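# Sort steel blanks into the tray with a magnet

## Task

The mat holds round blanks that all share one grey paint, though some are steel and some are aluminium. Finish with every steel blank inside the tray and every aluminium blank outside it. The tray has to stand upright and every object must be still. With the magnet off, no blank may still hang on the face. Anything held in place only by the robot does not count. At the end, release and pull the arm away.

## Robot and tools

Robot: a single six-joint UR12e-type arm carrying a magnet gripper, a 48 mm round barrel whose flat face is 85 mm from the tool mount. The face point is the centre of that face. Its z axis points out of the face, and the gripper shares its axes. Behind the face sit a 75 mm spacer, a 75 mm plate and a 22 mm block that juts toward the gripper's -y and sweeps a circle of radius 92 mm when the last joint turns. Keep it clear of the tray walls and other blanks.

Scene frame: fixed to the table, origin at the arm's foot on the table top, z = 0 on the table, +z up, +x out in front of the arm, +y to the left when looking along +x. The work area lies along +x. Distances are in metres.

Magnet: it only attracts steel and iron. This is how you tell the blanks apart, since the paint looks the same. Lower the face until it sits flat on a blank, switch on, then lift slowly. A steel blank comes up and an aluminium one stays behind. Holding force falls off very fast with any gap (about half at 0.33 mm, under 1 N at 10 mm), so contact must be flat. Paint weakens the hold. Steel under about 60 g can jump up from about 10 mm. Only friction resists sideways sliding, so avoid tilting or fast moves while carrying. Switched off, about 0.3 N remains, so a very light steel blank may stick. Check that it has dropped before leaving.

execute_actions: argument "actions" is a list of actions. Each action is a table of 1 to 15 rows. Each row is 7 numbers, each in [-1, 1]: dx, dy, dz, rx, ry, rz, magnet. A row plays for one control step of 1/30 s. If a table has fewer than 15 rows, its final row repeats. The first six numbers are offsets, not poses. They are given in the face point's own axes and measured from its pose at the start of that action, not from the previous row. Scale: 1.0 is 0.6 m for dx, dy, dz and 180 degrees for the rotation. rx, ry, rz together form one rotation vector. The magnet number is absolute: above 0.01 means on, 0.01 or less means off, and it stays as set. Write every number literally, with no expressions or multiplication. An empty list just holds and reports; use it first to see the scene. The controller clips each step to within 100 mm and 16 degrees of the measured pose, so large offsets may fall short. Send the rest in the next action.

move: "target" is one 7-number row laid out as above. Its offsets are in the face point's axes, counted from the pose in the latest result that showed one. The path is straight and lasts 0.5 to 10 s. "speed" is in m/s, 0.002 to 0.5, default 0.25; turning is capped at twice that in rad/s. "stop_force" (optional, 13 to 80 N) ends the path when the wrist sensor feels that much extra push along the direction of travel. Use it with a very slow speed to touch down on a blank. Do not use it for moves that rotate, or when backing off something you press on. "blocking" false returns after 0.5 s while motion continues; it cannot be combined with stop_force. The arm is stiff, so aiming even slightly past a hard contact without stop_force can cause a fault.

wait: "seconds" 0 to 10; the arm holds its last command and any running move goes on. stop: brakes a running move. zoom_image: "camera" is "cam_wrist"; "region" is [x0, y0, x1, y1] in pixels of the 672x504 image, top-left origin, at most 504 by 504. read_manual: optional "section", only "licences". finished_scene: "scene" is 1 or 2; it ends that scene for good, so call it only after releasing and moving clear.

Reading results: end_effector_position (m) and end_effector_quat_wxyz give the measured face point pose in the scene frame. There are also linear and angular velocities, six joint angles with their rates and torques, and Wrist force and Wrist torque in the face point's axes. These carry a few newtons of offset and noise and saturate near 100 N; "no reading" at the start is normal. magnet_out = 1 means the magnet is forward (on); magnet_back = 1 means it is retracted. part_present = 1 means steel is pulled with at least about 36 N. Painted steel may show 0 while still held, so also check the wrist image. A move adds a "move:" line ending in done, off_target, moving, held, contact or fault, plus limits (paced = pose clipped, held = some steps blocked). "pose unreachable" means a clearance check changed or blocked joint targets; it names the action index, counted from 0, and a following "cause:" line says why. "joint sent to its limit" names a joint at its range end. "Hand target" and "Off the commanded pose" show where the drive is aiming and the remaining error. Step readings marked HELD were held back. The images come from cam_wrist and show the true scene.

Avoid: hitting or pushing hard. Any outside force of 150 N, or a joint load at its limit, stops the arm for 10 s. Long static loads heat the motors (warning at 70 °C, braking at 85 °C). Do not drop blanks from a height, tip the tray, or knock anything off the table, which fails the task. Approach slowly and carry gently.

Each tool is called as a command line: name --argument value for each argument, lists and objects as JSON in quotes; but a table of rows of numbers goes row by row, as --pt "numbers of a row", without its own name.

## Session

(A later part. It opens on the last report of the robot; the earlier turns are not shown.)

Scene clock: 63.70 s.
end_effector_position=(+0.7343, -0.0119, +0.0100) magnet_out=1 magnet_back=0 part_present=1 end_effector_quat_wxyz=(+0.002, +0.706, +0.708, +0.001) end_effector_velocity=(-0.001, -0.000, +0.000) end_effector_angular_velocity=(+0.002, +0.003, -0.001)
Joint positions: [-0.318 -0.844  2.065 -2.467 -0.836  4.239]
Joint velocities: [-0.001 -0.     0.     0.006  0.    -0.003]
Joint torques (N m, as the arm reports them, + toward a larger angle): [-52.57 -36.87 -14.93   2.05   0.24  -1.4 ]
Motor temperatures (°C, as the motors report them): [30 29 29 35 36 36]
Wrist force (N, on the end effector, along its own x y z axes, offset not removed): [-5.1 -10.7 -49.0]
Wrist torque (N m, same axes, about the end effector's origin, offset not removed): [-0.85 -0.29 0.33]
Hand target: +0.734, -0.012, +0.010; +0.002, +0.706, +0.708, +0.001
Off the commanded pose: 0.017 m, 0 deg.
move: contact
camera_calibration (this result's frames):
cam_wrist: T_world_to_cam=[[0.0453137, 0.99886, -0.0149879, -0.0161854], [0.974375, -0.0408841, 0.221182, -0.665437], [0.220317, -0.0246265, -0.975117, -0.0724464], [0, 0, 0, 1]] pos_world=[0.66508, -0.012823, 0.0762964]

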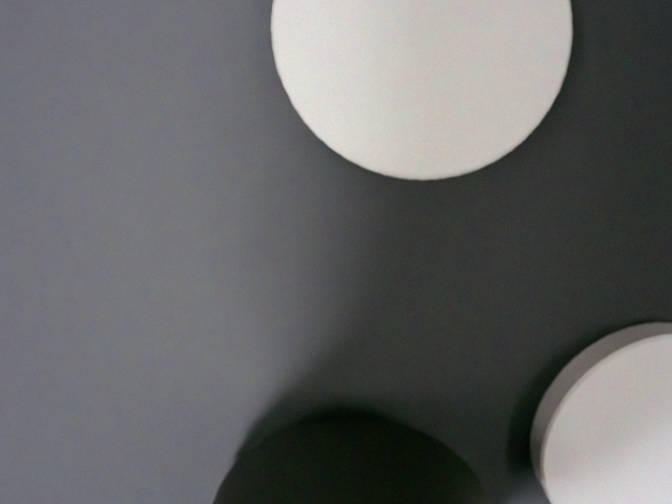

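move --target '[0,0,-0.1,0,0,0,1]'

move --target '[-0.207,0.021,0.055,0,0,0,1]' --speed 0.15

move --target '[0,0,0.028,0,0,0,1]' --speed 0.01 --stop_force 15

execute_actions --actions '[[[0,0,0,0,0,0,0]]]'

move --target '[0,0,-0.085,0,0,0,0]'

move --target '[0.288,-0.078,0.088,0,0,0,0]'

move --target '[0,0,0.04,0,0,0,1]' --speed 0.006 --stop_force 15

Scene clock: 69.20 s.
end_effector_position=(+0.7340, -0.0119, +0.0698) magnet_out=1 magnet_back=0 part_present=1 end_effector_quat_wxyz=(+0.002, +0.706, +0.708, +0.001) end_effector_velocity=(-0.000, -0.000, +0.002) end_effector_angular_velocity=(-0.001, +0.001, -0.000)
Joint positions: [-0.373 -0.92   2.059 -2.339 -0.855  4.17 ]
Joint velocities: [-0.002 -0.003 -0.001  0.006 -0.002 -0.003]
Joint torques (N m, as the arm reports them, + toward a larger angle): [-76.79 -53.28 -36.42   0.04  -2.9   -1.3 ]
Motor temperatures (°C, as the motors report them): [30 29 29 35 36 36]
Wrist force (N, on the end effector, along its own x y z axes, offset not removed): [0.9 -1.2 0.0]
Wrist torque (N m, same axes, about the end effector's origin, offset not removed): [-0.10 -0.26 0.27]
Hand target: +0.734, -0.012, +0.070; +0.002, +0.706, +0.708, +0.001
Off the commanded pose: 0.000 m, 0 deg.
move: done
camera_calibration (this result's frames):
cam_wrist: T_world_to_cam=[[0.0453765, 0.998856, -0.0151147, -0.0153567], [0.974361, -0.040916, 0.221239, -0.678369], [0.220367, -0.0247662, -0.975102, -0.0141337], [0, 0, 0, 1]] pos_world=[0.664787, -0.012767, 0.136068]

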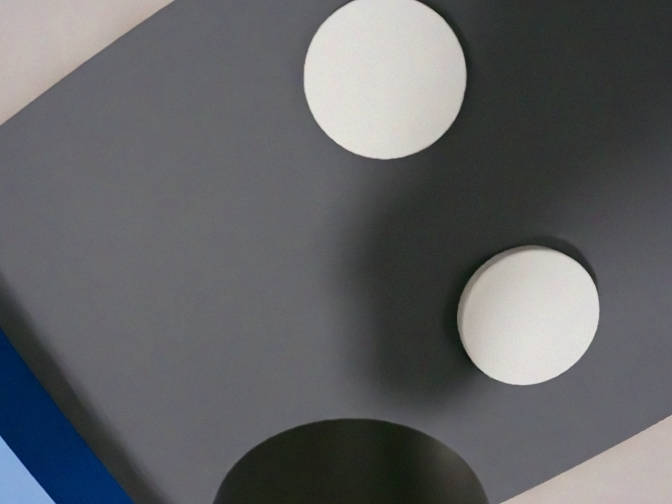

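Scene clock: 70.67 s.
end_effector_position=(+0.7469, -0.1360, +0.0370) magnet_out=1 magnet_back=0 part_present=1 end_effector_quat_wxyz=(+0.002, +0.706, +0.708, +0.001) end_effector_velocity=(+0.001, -0.002, +0.000) end_effector_angular_velocity=(-0.000, -0.000, +0.002)
Joint positions: [-0.444 -0.723  1.973 -2.395 -0.883  4.084]
Joint velocities: [-0.001  0.002 -0.002  0.001 -0.    -0.003]
Joint torques (N m, as the arm reports them, + toward a larger angle): [-83.93 -38.61 -34.64  -6.79  -2.78  -1.66]
Motor temperatures (°C, as the motors report them): [30 29 29 35 36 36]
Wrist force (N, on the end effector, along its own x y z axes, offset not removed): [-2.5 -2.2 1.9]
Wrist torque (N m, same axes, about the end effector's origin, offset not removed): [-0.14 0.23 0.16]
Hand target: +0.747, -0.136, +0.037; +0.002, +0.706, +0.708, +0.001
Off the commanded pose: 0.000 m, 0 deg.
move: done
camera_calibration (this result's frames):
cam_wrist: T_world_to_cam=[[0.0454092, 0.998852, -0.015254, 0.107501], [0.974363, -0.0409174, 0.221229, -0.688804], [0.220351, -0.0249088, -0.975103, -0.0520025], [0, 0, 0, 1]] pos_world=[0.677722, -0.136857, 0.103316]

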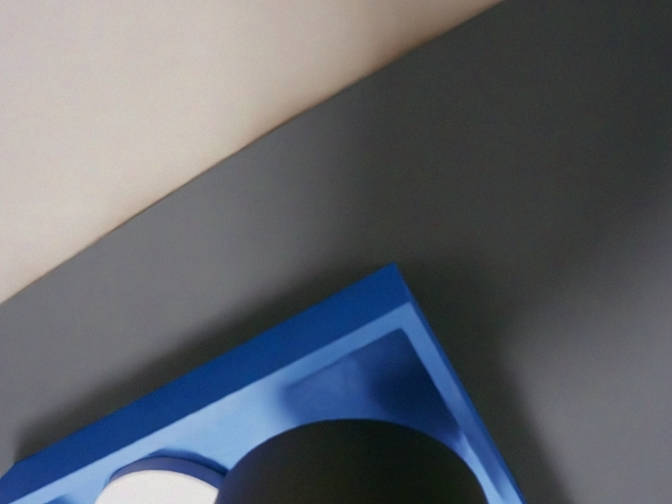

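Scene clock: 72.57 s.
end_effector_position=(+0.7470, -0.1360, +0.0205) magnet_out=1 magnet_back=0 part_present=1 end_effector_quat_wxyz=(+0.002, +0.706, +0.708, +0.001) end_effector_velocity=(-0.000, -0.001, -0.004) end_effector_angular_velocity=(-0.000, +0.001, -0.002)
Joint positions: [-0.43  -0.703  1.974 -2.426 -0.877  4.101]
Joint velocities: [ 0.003  0.005  0.    -0.006  0.     0.004]
Joint torques (N m, as the arm reports them, + toward a larger angle): [-46.53 -42.34 -18.89  -7.3    2.46   2.89]
Motor temperatures (°C, as the motors report them): [30 29 29 35 36 36]
Wrist force (N, on the end effector, along its own x y z axes, offset not removed): [0.9 0.8 -2.2]
Wrist torque (N m, same axes, about the end effector's origin, offset not removed): [0.13 -0.18 0.19]
Hand target: +0.747, -0.136, +0.020; +0.002, +0.706, +0.708, +0.001
Off the commanded pose: 0.000 m, 0 deg.
move: done
camera_calibration (this result's frames):
cam_wrist: T_world_to_cam=[[0.0453973, 0.998853, -0.0152186, 0.107269], [0.974366, -0.0409139, 0.221216, -0.685232], [0.22034, -0.0248711, -0.975106, -0.0680822], [0, 0, 0, 1]] pos_world=[0.677799, -0.136874, 0.0868295]

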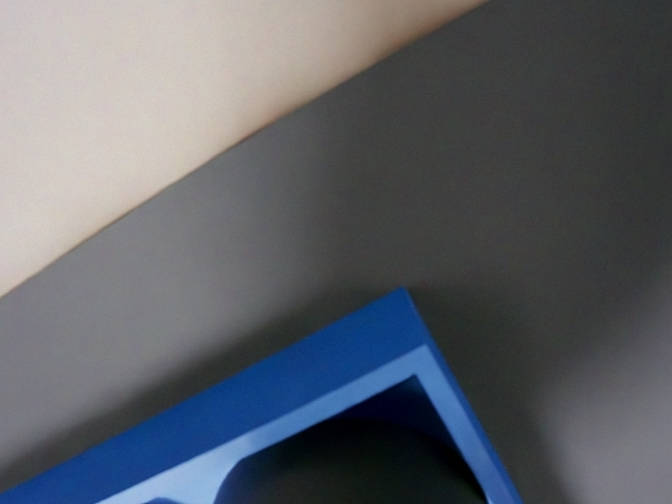

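Scene clock: 73.07 s.
end_effector_position=(+0.7470, -0.1360, +0.0204) magnet_out=0 magnet_back=1 part_present=0 end_effector_quat_wxyz=(+0.002, +0.706, +0.708, +0.001) end_effector_velocity=(-0.000, +0.000, +0.001) end_effector_angular_velocity=(+0.001, +0.000, -0.003)
Joint positions: [-0.43  -0.703  1.974 -2.426 -0.877  4.101]
Joint velocities: [-0.    -0.001 -0.     0.002  0.     0.002]
Joint torques (N m, as the arm reports them, + toward a larger angle): [-65.03 -64.8  -18.55  -0.92   0.17  -0.6 ]
Motor temperatures (°C, as the motors report them): [30 29 29 35 36 36]
Wrist force (N, on the end effector, along its own x y z axes, offset not removed): [-1.1 -2.0 -1.0]
Wrist torque (N m, same axes, about the end effector's origin, offset not removed): [-0.08 0.05 0.14]
Hand target: +0.747, -0.136, +0.021; +0.002, +0.706, +0.708, +0.001
Off the commanded pose: 0.000 m, 0 deg.
Step readings (end_effector_position):
0: (+0.7470, -0.1360, +0.0205)
1: (+0.7470, -0.1360, +0.0205)
2: (+0.7470, -0.1360, +0.0204)
4: (+0.7470, -0.1360, +0.0204)
8: (+0.7470, -0.1360, +0.0204)
15: end_effector_position above
camera_calibration (this result's frames):
cam_wrist: T_world_to_cam=[[0.0454359, 0.998852, -0.015195, 0.107235], [0.974372, -0.0409576, 0.221183, -0.685201], [0.220307, -0.0248552, -0.975114, -0.0681741], [0, 0, 0, 1]] pos_world=[0.677787, -0.13687, 0.0867069]

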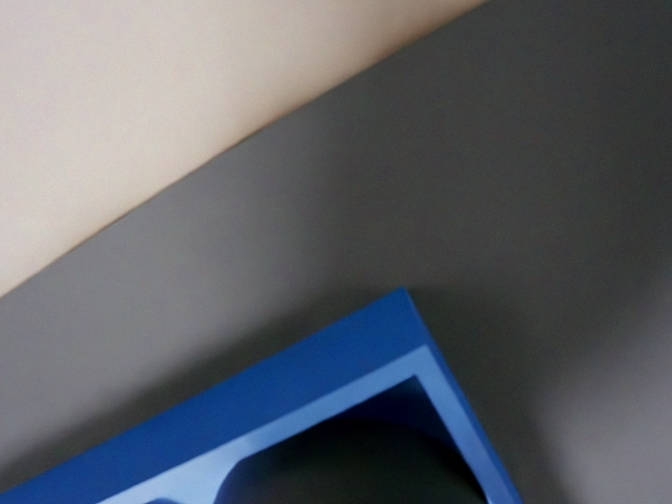

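Scene clock: 74.03 s.
end_effector_position=(+0.7467, -0.1360, +0.0712) magnet_out=0 magnet_back=1 part_present=0 end_effector_quat_wxyz=(+0.002, +0.706, +0.708, +0.001) end_effector_velocity=(+0.000, +0.000, +0.003) end_effector_angular_velocity=(-0.001, +0.000, +0.001)
Joint positions: [-0.473 -0.762  1.969 -2.33  -0.895  4.051]
Joint velocities: [-0.002 -0.004 -0.001  0.006 -0.001 -0.004]
Joint torques (N m, as the arm reports them, + toward a larger angle): [-82.25 -57.17 -37.93  -0.15  -3.08  -0.73]
Motor temperatures (°C, as the motors report them): [30 29 29 35 36 36]
Wrist force (N, on the end effector, along its own x y z axes, offset not removed): [-4.0 -2.4 -1.8]
Wrist torque (N m, same axes, about the end effector's origin, offset not removed): [-0.20 0.32 0.10]
Hand target: +0.747, -0.136, +0.071; +0.002, +0.706, +0.708, +0.001
Off the commanded pose: 0.000 m, 0 deg.
move: done
camera_calibration (this result's frames):
cam_wrist: T_world_to_cam=[[0.0454903, 0.998848, -0.0152938, 0.10794], [0.974364, -0.0409881, 0.221214, -0.69618], [0.220332, -0.0249648, -0.975105, -0.0186761], [0, 0, 0, 1]] pos_world=[0.677537, -0.136817, 0.137444]

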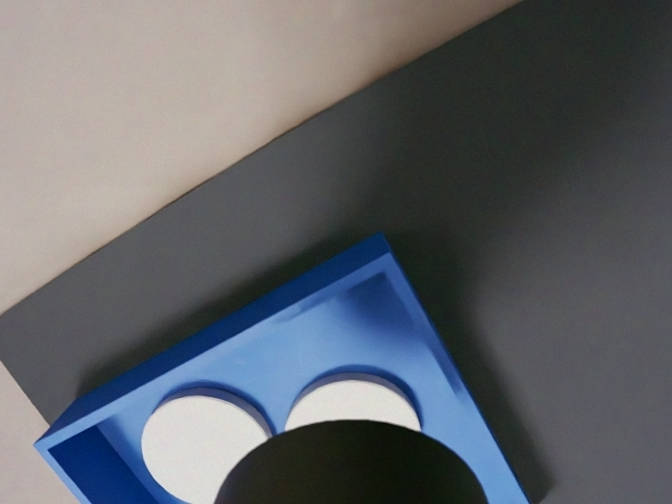

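Scene clock: 75.47 s.
end_effector_position=(+0.6999, +0.0366, +0.0179) magnet_out=0 magnet_back=1 part_present=0 end_effector_quat_wxyz=(+0.002, +0.706, +0.708, +0.001) end_effector_velocity=(-0.001, +0.002, -0.001) end_effector_angular_velocity=(-0.001, +0.001, -0.000)
Joint positions: [-0.296 -0.937  2.147 -2.476 -0.829  4.267]
Joint velocities: [ 0.003 -0.002  0.002 -0.002 -0.     0.003]
Joint torques (N m, as the arm reports them, + toward a larger angle): [-32.15 -51.36 -14.78  -6.33   3.43   1.85]
Motor temperatures (°C, as the motors report them): [30 29 29 35 36 36]
Wrist force (N, on the end effector, along its own x y z axes, offset not removed): [1.5 -2.3 -3.5]
Wrist torque (N m, same axes, about the end effector's origin, offset not removed): [-0.05 -0.29 0.11]
Hand target: +0.700, +0.037, +0.018; +0.002, +0.706, +0.708, +0.001
Off the commanded pose: 0.000 m, 0 deg.
move: done
camera_calibration (this result's frames):
cam_wrist: T_world_to_cam=[[0.0453544, 0.99886, -0.0149016, -0.0630202], [0.974372, -0.0409427, 0.221187, -0.631756], [0.220325, -0.0245515, -0.975118, -0.0559488], [0, 0, 0, 1]] pos_world=[0.63075, 0.035709, 0.0842405]

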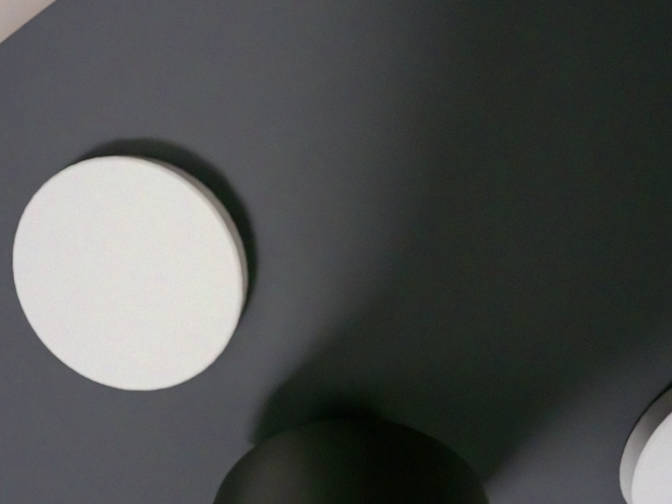

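Scene clock: 77.20 s.
end_effector_position=(+0.7000, +0.0367, +0.0099) magnet_out=1 magnet_back=0 part_present=1 end_effector_quat_wxyz=(+0.002, +0.706, +0.708, +0.001) end_effector_velocity=(-0.000, +0.001, +0.002) end_effector_angular_velocity=(+0.001, +0.002, -0.002)
Joint positions: [-0.287 -0.926  2.148 -2.495 -0.827  4.278]
Joint velocities: [-0.001 -0.004 -0.     0.007 -0.    -0.002]
Joint torques (N m, as the arm reports them, + toward a larger angle): [-50.69 -42.59 -14.82   2.68   0.03  -1.34]
Motor temperatures (°C, as the motors report them): [30 29 29 35 36 36]
Wrist force (N, on the end effector, along its own x y z axes, offset not removed): [-8.0 -4.2 -44.2]
Wrist torque (N m, same axes, about the end effector's origin, offset not removed): [-0.60 -0.03 0.30]
Hand target: +0.700, +0.037, +0.010; +0.002, +0.706, +0.708, +0.001
Off the commanded pose: 0.016 m, 0 deg.
move: contact
camera_calibration (this result's frames):
cam_wrist: T_world_to_cam=[[0.0452068, 0.998866, -0.0149021, -0.0631111], [0.974334, -0.0407938, 0.22138, -0.63005], [0.220521, -0.0245275, -0.975074, -0.0639707], [0, 0, 0, 1]] pos_world=[0.630839, 0.0357684, 0.076164]

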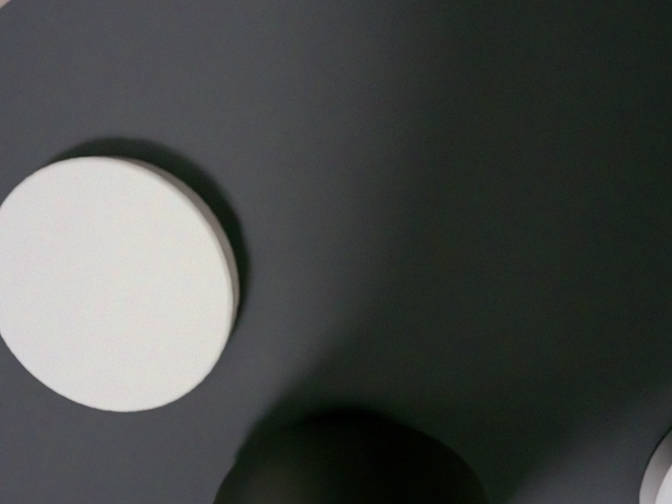

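move --target '[0,0,-0.1,0,0,0,1]'

move --target '[-0.323,0.107,0.05,0,0,0,1]'

move --target '[0,0,0.027,0,0,0,1]' --speed 0.015 --stop_force 15

execute_actions --actions '[[[0,0,0,0,0,0,0]]]'

move --target '[0,0,-0.1,0,0,0,0]'

move --target '[0.442,-0.142,0.108,0,0,0,0]'

move --target '[0,0,0.04,0,0,0,1]' --speed 0.006 --stop_force 15

Scene clock: 81.93 s.
end_effector_position=(+0.6997, +0.0367, +0.0697) magnet_out=1 magnet_back=0 part_present=1 end_effector_quat_wxyz=(+0.002, +0.706, +0.708, +0.001) end_effector_velocity=(-0.000, -0.000, +0.002) end_effector_angular_velocity=(-0.000, +0.001, -0.000)
Joint positions: [-0.346 -1.007  2.14  -2.356 -0.845  4.203]
Joint velocities: [-0.002 -0.003 -0.001  0.007 -0.002 -0.003]
Joint torques (N m, as the arm reports them, + toward a larger angle): [-69.62 -52.53 -34.31  -0.6   -3.32  -1.11]
Motor temperatures (°C, as the motors report them): [30 29 29 35 36 36]
Wrist force (N, on the end effector, along its own x y z axes, offset not removed): [2.1 -2.5 -1.0]
Wrist torque (N m, same axes, about the end effector's origin, offset not removed): [-0.10 -0.30 0.27]
Hand target: +0.700, +0.037, +0.070; +0.002, +0.706, +0.708, +0.001
Off the commanded pose: 0.000 m, 0 deg.
move: done
camera_calibration (this result's frames):
cam_wrist: T_world_to_cam=[[0.0452725, 0.998861, -0.0150413, -0.0622843], [0.974315, -0.0408251, 0.221459, -0.64298], [0.220592, -0.024681, -0.975054, -0.0056632], [0, 0, 0, 1]] pos_world=[0.630534, 0.0358239, 0.135935]

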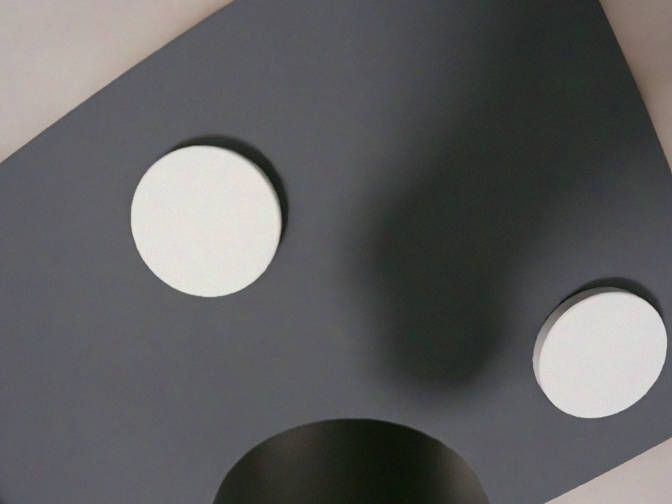

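Scene clock: 83.47 s.
end_effector_position=(+0.7643, -0.1570, +0.0402) magnet_out=1 magnet_back=0 part_present=1 end_effector_quat_wxyz=(+0.002, +0.706, +0.708, +0.001) end_effector_velocity=(+0.001, -0.002, -0.000) end_effector_angular_velocity=(-0.001, +0.001, +0.001)
Joint positions: [-0.453 -0.691  1.924 -2.371 -0.886  4.073]
Joint velocities: [-0.001  0.003 -0.004  0.001 -0.001 -0.002]
Joint torques (N m, as the arm reports them, + toward a larger angle): [-82.83 -46.41 -37.56  -1.52  -3.02  -0.75]
Motor temperatures (°C, as the motors report them): [30 29 29 35 36 36]
Wrist force (N, on the end effector, along its own x y z axes, offset not removed): [-5.0 -0.3 -0.3]
Wrist torque (N m, same axes, about the end effector's origin, offset not removed): [0.20 0.35 0.19]
Hand target: +0.764, -0.157, +0.040; +0.002, +0.706, +0.708, +0.001
Off the commanded pose: 0.000 m, 0 deg.
move: done
camera_calibration (this result's frames):
cam_wrist: T_world_to_cam=[[0.0453204, 0.998856, -0.0152522, 0.127747], [0.974317, -0.0408256, 0.22145, -0.707306], [0.220574, -0.0248967, -0.975052, -0.0534341], [0, 0, 0, 1]] pos_world=[0.695137, -0.157807, 0.106481]

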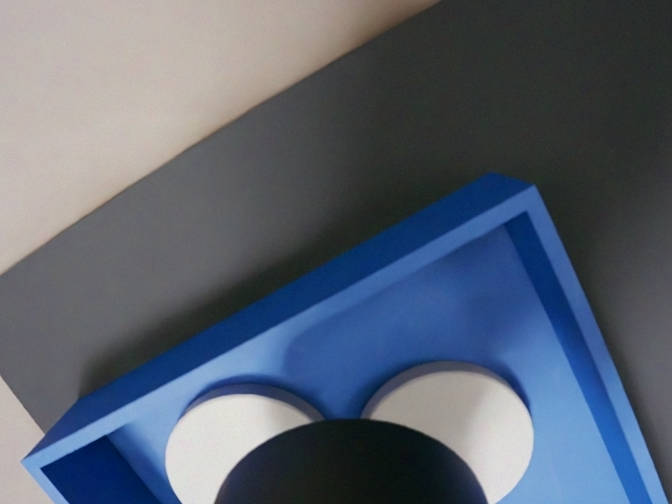

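Scene clock: 84.83 s.
end_effector_position=(+0.7644, -0.1570, +0.0243) magnet_out=1 magnet_back=0 part_present=1 end_effector_quat_wxyz=(+0.002, +0.706, +0.708, +0.001) end_effector_velocity=(+0.000, +0.000, -0.002) end_effector_angular_velocity=(-0.001, -0.000, +0.001)
Joint positions: [-0.44  -0.672  1.925 -2.4   -0.881  4.089]
Joint velocities: [ 0.002  0.002  0.    -0.005  0.     0.002]
Joint torques (N m, as the arm reports them, + toward a larger angle): [-48.08 -48.91 -20.14  -5.96   2.13   2.54]
Motor temperatures (°C, as the motors report them): [30 29 29 35 36 36]
Wrist force (N, on the end effector, along its own x y z axes, offset not removed): [-2.9 0.9 4.2]
Wrist torque (N m, same axes, about the end effector's origin, offset not removed): [0.28 0.10 0.26]
Hand target: +0.764, -0.157, +0.024; +0.002, +0.706, +0.708, +0.001
Off the commanded pose: 0.000 m, 0 deg.
move: done
camera_calibration (this result's frames):
cam_wrist: T_world_to_cam=[[0.0453071, 0.998857, -0.0152181, 0.127523], [0.97432, -0.0408204, 0.221437, -0.703854], [0.220563, -0.02486, -0.975056, -0.0689748], [0, 0, 0, 1]] pos_world=[0.695215, -0.157824, 0.0905458]

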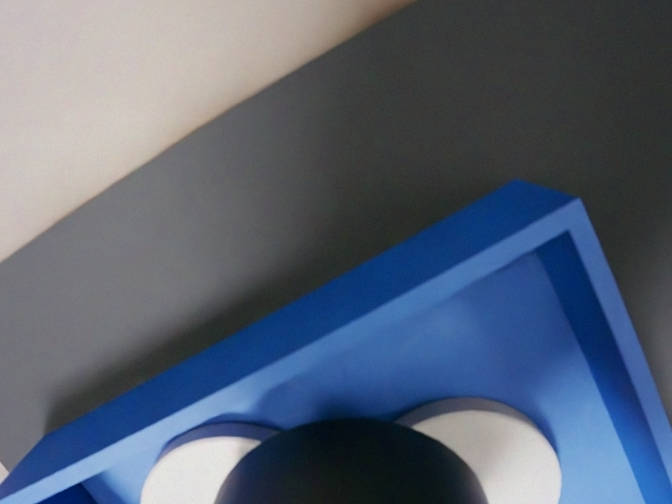

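Scene clock: 85.33 s.
end_effector_position=(+0.7644, -0.1570, +0.0242) magnet_out=0 magnet_back=1 part_present=0 end_effector_quat_wxyz=(+0.002, +0.706, +0.708, +0.001) end_effector_velocity=(+0.001, +0.000, +0.001) end_effector_angular_velocity=(-0.001, -0.001, +0.001)
Joint positions: [-0.44  -0.672  1.925 -2.401 -0.881  4.089]
Joint velocities: [-0.    -0.001  0.    -0.     0.     0.   ]
Joint torques (N m, as the arm reports them, + toward a larger angle): [-66.14 -66.47 -21.31  -1.31   0.95  -0.75]
Motor temperatures (°C, as the motors report them): [30 29 29 35 36 36]
Wrist force (N, on the end effector, along its own x y z axes, offset not removed): [-0.3 -4.1 1.3]
Wrist torque (N m, same axes, about the end effector's origin, offset not removed): [-0.34 -0.10 0.28]
Hand target: +0.764, -0.157, +0.024; +0.002, +0.706, +0.708, +0.001
Off the commanded pose: 0.000 m, 0 deg.
Step readings (end_effector_position):
0: (+0.7644, -0.1570, +0.0243)
1: (+0.7644, -0.1570, +0.0242)
2: (+0.7644, -0.1570, +0.0242)
4: (+0.7644, -0.1570, +0.0242)
8: (+0.7644, -0.1570, +0.0242)
15: end_effector_position above
camera_calibration (this result's frames):
cam_wrist: T_world_to_cam=[[0.0453099, 0.998857, -0.0152192, 0.127519], [0.974319, -0.0408227, 0.221442, -0.70383], [0.220568, -0.0248618, -0.975055, -0.0690767], [0, 0, 0, 1]] pos_world=[0.695213, -0.157823, 0.0904448]

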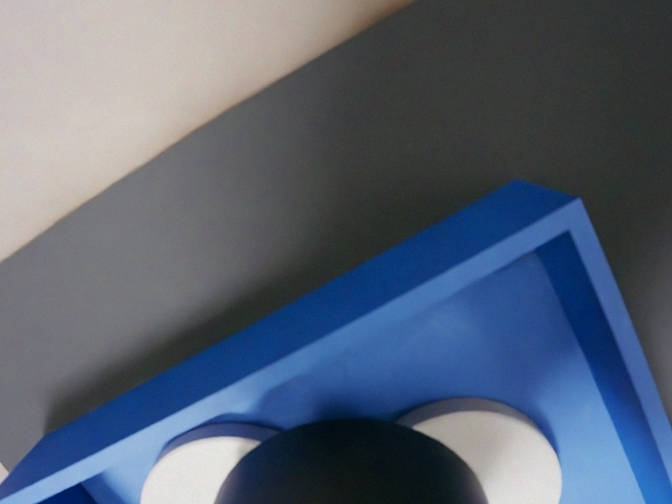

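Scene clock: 86.33 s.
end_effector_position=(+0.7641, -0.1569, +0.0839) magnet_out=0 magnet_back=1 part_present=0 end_effector_quat_wxyz=(+0.002, +0.706, +0.708, +0.001) end_effector_velocity=(+0.000, -0.000, +0.002) end_effector_angular_velocity=(+0.000, -0.000, +0.001)
Joint positions: [-0.489 -0.739  1.917 -2.291 -0.902  4.032]
Joint velocities: [-0.002 -0.002 -0.001  0.004 -0.    -0.003]
Joint torques (N m, as the arm reports them, + toward a larger angle): [-80.26 -66.75 -39.03  -1.24  -2.81  -0.41]
Motor temperatures (°C, as the motors report them): [30 29 29 35 36 36]
Wrist force (N, on the end effector, along its own x y z axes, offset not removed): [-2.9 -4.1 0.1]
Wrist torque (N m, same axes, about the end effector's origin, offset not removed): [-0.38 0.08 0.21]
Hand target: +0.764, -0.157, +0.084; +0.002, +0.706, +0.708, +0.001
Off the commanded pose: 0.000 m, 0 deg.
move: done
camera_calibration (this result's frames):
cam_wrist: T_world_to_cam=[[0.0453687, 0.998853, -0.0153259, 0.128353], [0.974312, -0.040856, 0.221465, -0.716764], [0.220584, -0.0249797, -0.975048, -0.0107582], [0, 0, 0, 1]] pos_world=[0.694902, -0.157759, 0.150215]

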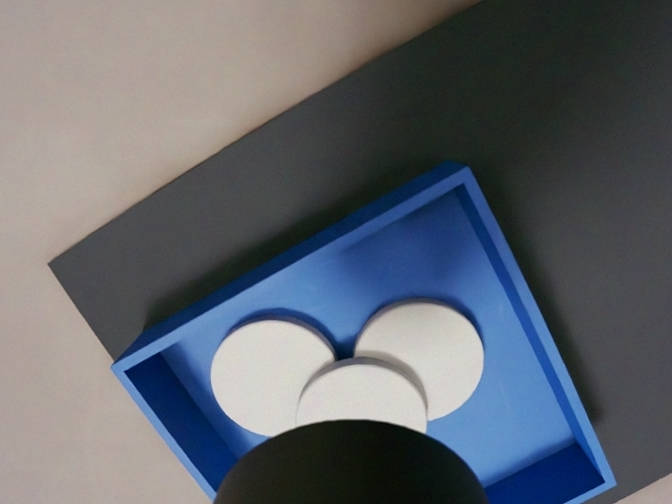

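Scene clock: 88.17 s.
end_effector_position=(+0.6788, +0.1080, +0.0184) magnet_out=0 magnet_back=1 part_present=0 end_effector_quat_wxyz=(+0.002, +0.706, +0.708, +0.001) end_effector_velocity=(-0.001, +0.003, +0.000) end_effector_angular_velocity=(-0.000, -0.001, +0.001)
Joint positions: [-0.233 -1.038  2.2   -2.483 -0.812  4.349]
Joint velocities: [ 0.003 -0.004  0.002 -0.002  0.001  0.004]
Joint torques (N m, as the arm reports them, + toward a larger angle): [-34.15 -49.64 -14.33  -6.61   3.17   2.6 ]
Motor temperatures (°C, as the motors report them): [30 29 29 35 36 36]
Wrist force (N, on the end effector, along its own x y z axes, offset not removed): [-0.9 -1.8 -1.0]
Wrist torque (N m, same axes, about the end effector's origin, offset not removed): [-0.09 -0.15 0.20]
Hand target: +0.679, +0.108, +0.018; +0.002, +0.706, +0.708, +0.001
Off the commanded pose: 0.000 m, 0 deg.
move: done
camera_calibration (this result's frames):
cam_wrist: T_world_to_cam=[[0.0451981, 0.998869, -0.0147894, -0.13333], [0.974318, -0.0408084, 0.221448, -0.608316], [0.220593, -0.0244185, -0.97506, -0.0492829], [0, 0, 0, 1]] pos_world=[0.609591, 0.107151, 0.0846846]

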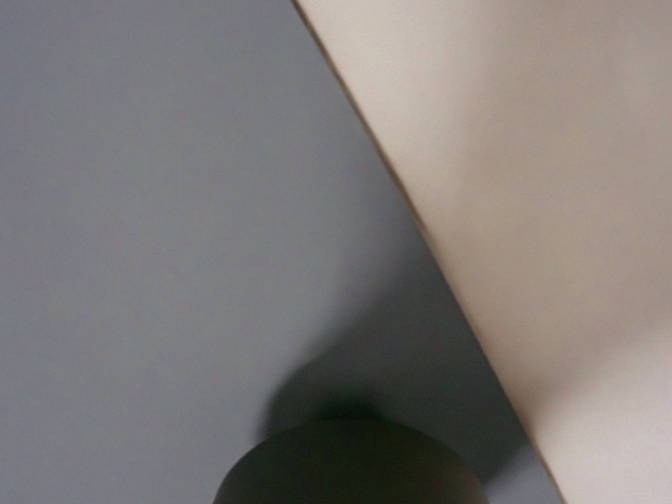

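Scene clock: 90.00 s.
end_effector_position=(+0.6789, +0.1081, +0.0098) magnet_out=1 magnet_back=0 part_present=0 end_effector_quat_wxyz=(+0.002, +0.706, +0.708, +0.002) end_effector_velocity=(-0.001, +0.000, +0.001) end_effector_angular_velocity=(+0.001, +0.002, -0.003)
Joint positions: [-0.224 -1.025  2.2   -2.505 -0.81   4.362]
Joint velocities: [-0.001 -0.002 -0.     0.007 -0.    -0.001]
Joint torques (N m, as the arm reports them, + toward a larger angle): [-47.33 -35.8  -13.59   2.7    1.22  -1.99]
Motor temperatures (°C, as the motors report them): [30 29 29 35 36 36]
Wrist force (N, on the end effector, along its own x y z axes, offset not removed): [-9.9 -8.8 -47.4]
Wrist torque (N m, same axes, about the end effector's origin, offset not removed): [-0.85 0.19 0.35]
Hand target: +0.679, +0.108, +0.010; +0.002, +0.706, +0.708, +0.001
Off the commanded pose: 0.015 m, 0 deg.
move: contact
camera_calibration (this result's frames):
cam_wrist: T_world_to_cam=[[0.045038, 0.998876, -0.0147906, -0.133423], [0.974282, -0.0406472, 0.221636, -0.606493], [0.220786, -0.0243922, -0.975017, -0.0578719], [0, 0, 0, 1]] pos_world=[0.609681, 0.107209, 0.0760211]

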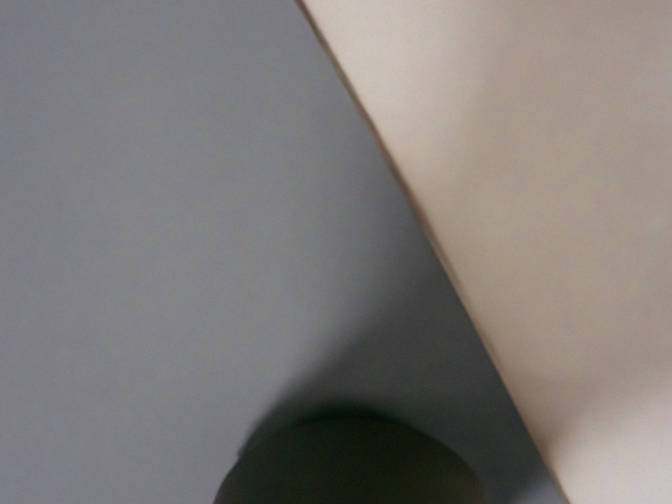

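move --target '[0,0,-0.1,0,0,0,0]'

finished_scene --scene 1

Scene clock: 92.57 s.
end_effector_position=(+0.6786, +0.1082, +0.0695) magnet_out=0 magnet_back=1 part_present=0 end_effector_quat_wxyz=(+0.002, +0.706, +0.708, +0.002) end_effector_velocity=(-0.000, +0.000, +0.002) end_effector_angular_velocity=(+0.001, +0.002, -0.000)
Joint positions: [-0.286 -1.111  2.192 -2.354 -0.826  4.279]
Joint velocities: [-0.002 -0.003 -0.001  0.009 -0.    -0.004]
Joint torques (N m, as the arm reports them, + toward a larger angle): [-61.76 -45.66 -35.44  -0.68  -2.91  -1.17]
Motor temperatures (°C, as the motors report them): [30 29 29 35 36 36]
Wrist force (N, on the end effector, along its own x y z axes, offset not removed): [-0.9 -1.7 -0.7]
Wrist torque (N m, same axes, about the end effector's origin, offset not removed): [-0.12 -0.01 0.19]
Hand target: +0.679, +0.108, +0.070; +0.002, +0.706, +0.708, +0.001
Off the commanded pose: 0.000 m, 0 deg.
move: done
camera_calibration (this result's frames):
cam_wrist: T_world_to_cam=[[0.0451053, 0.998871, -0.0149377, -0.132601], [0.974256, -0.0406777, 0.221743, -0.619419], [0.220885, -0.024555, -0.974991, 0.000426404], [0, 0, 0, 1]] pos_world=[0.60936, 0.107265, 0.135787]

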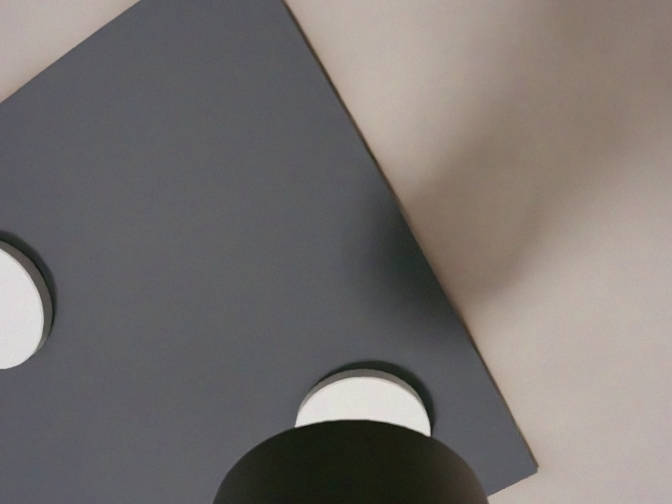

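The scene is finished: the task was done.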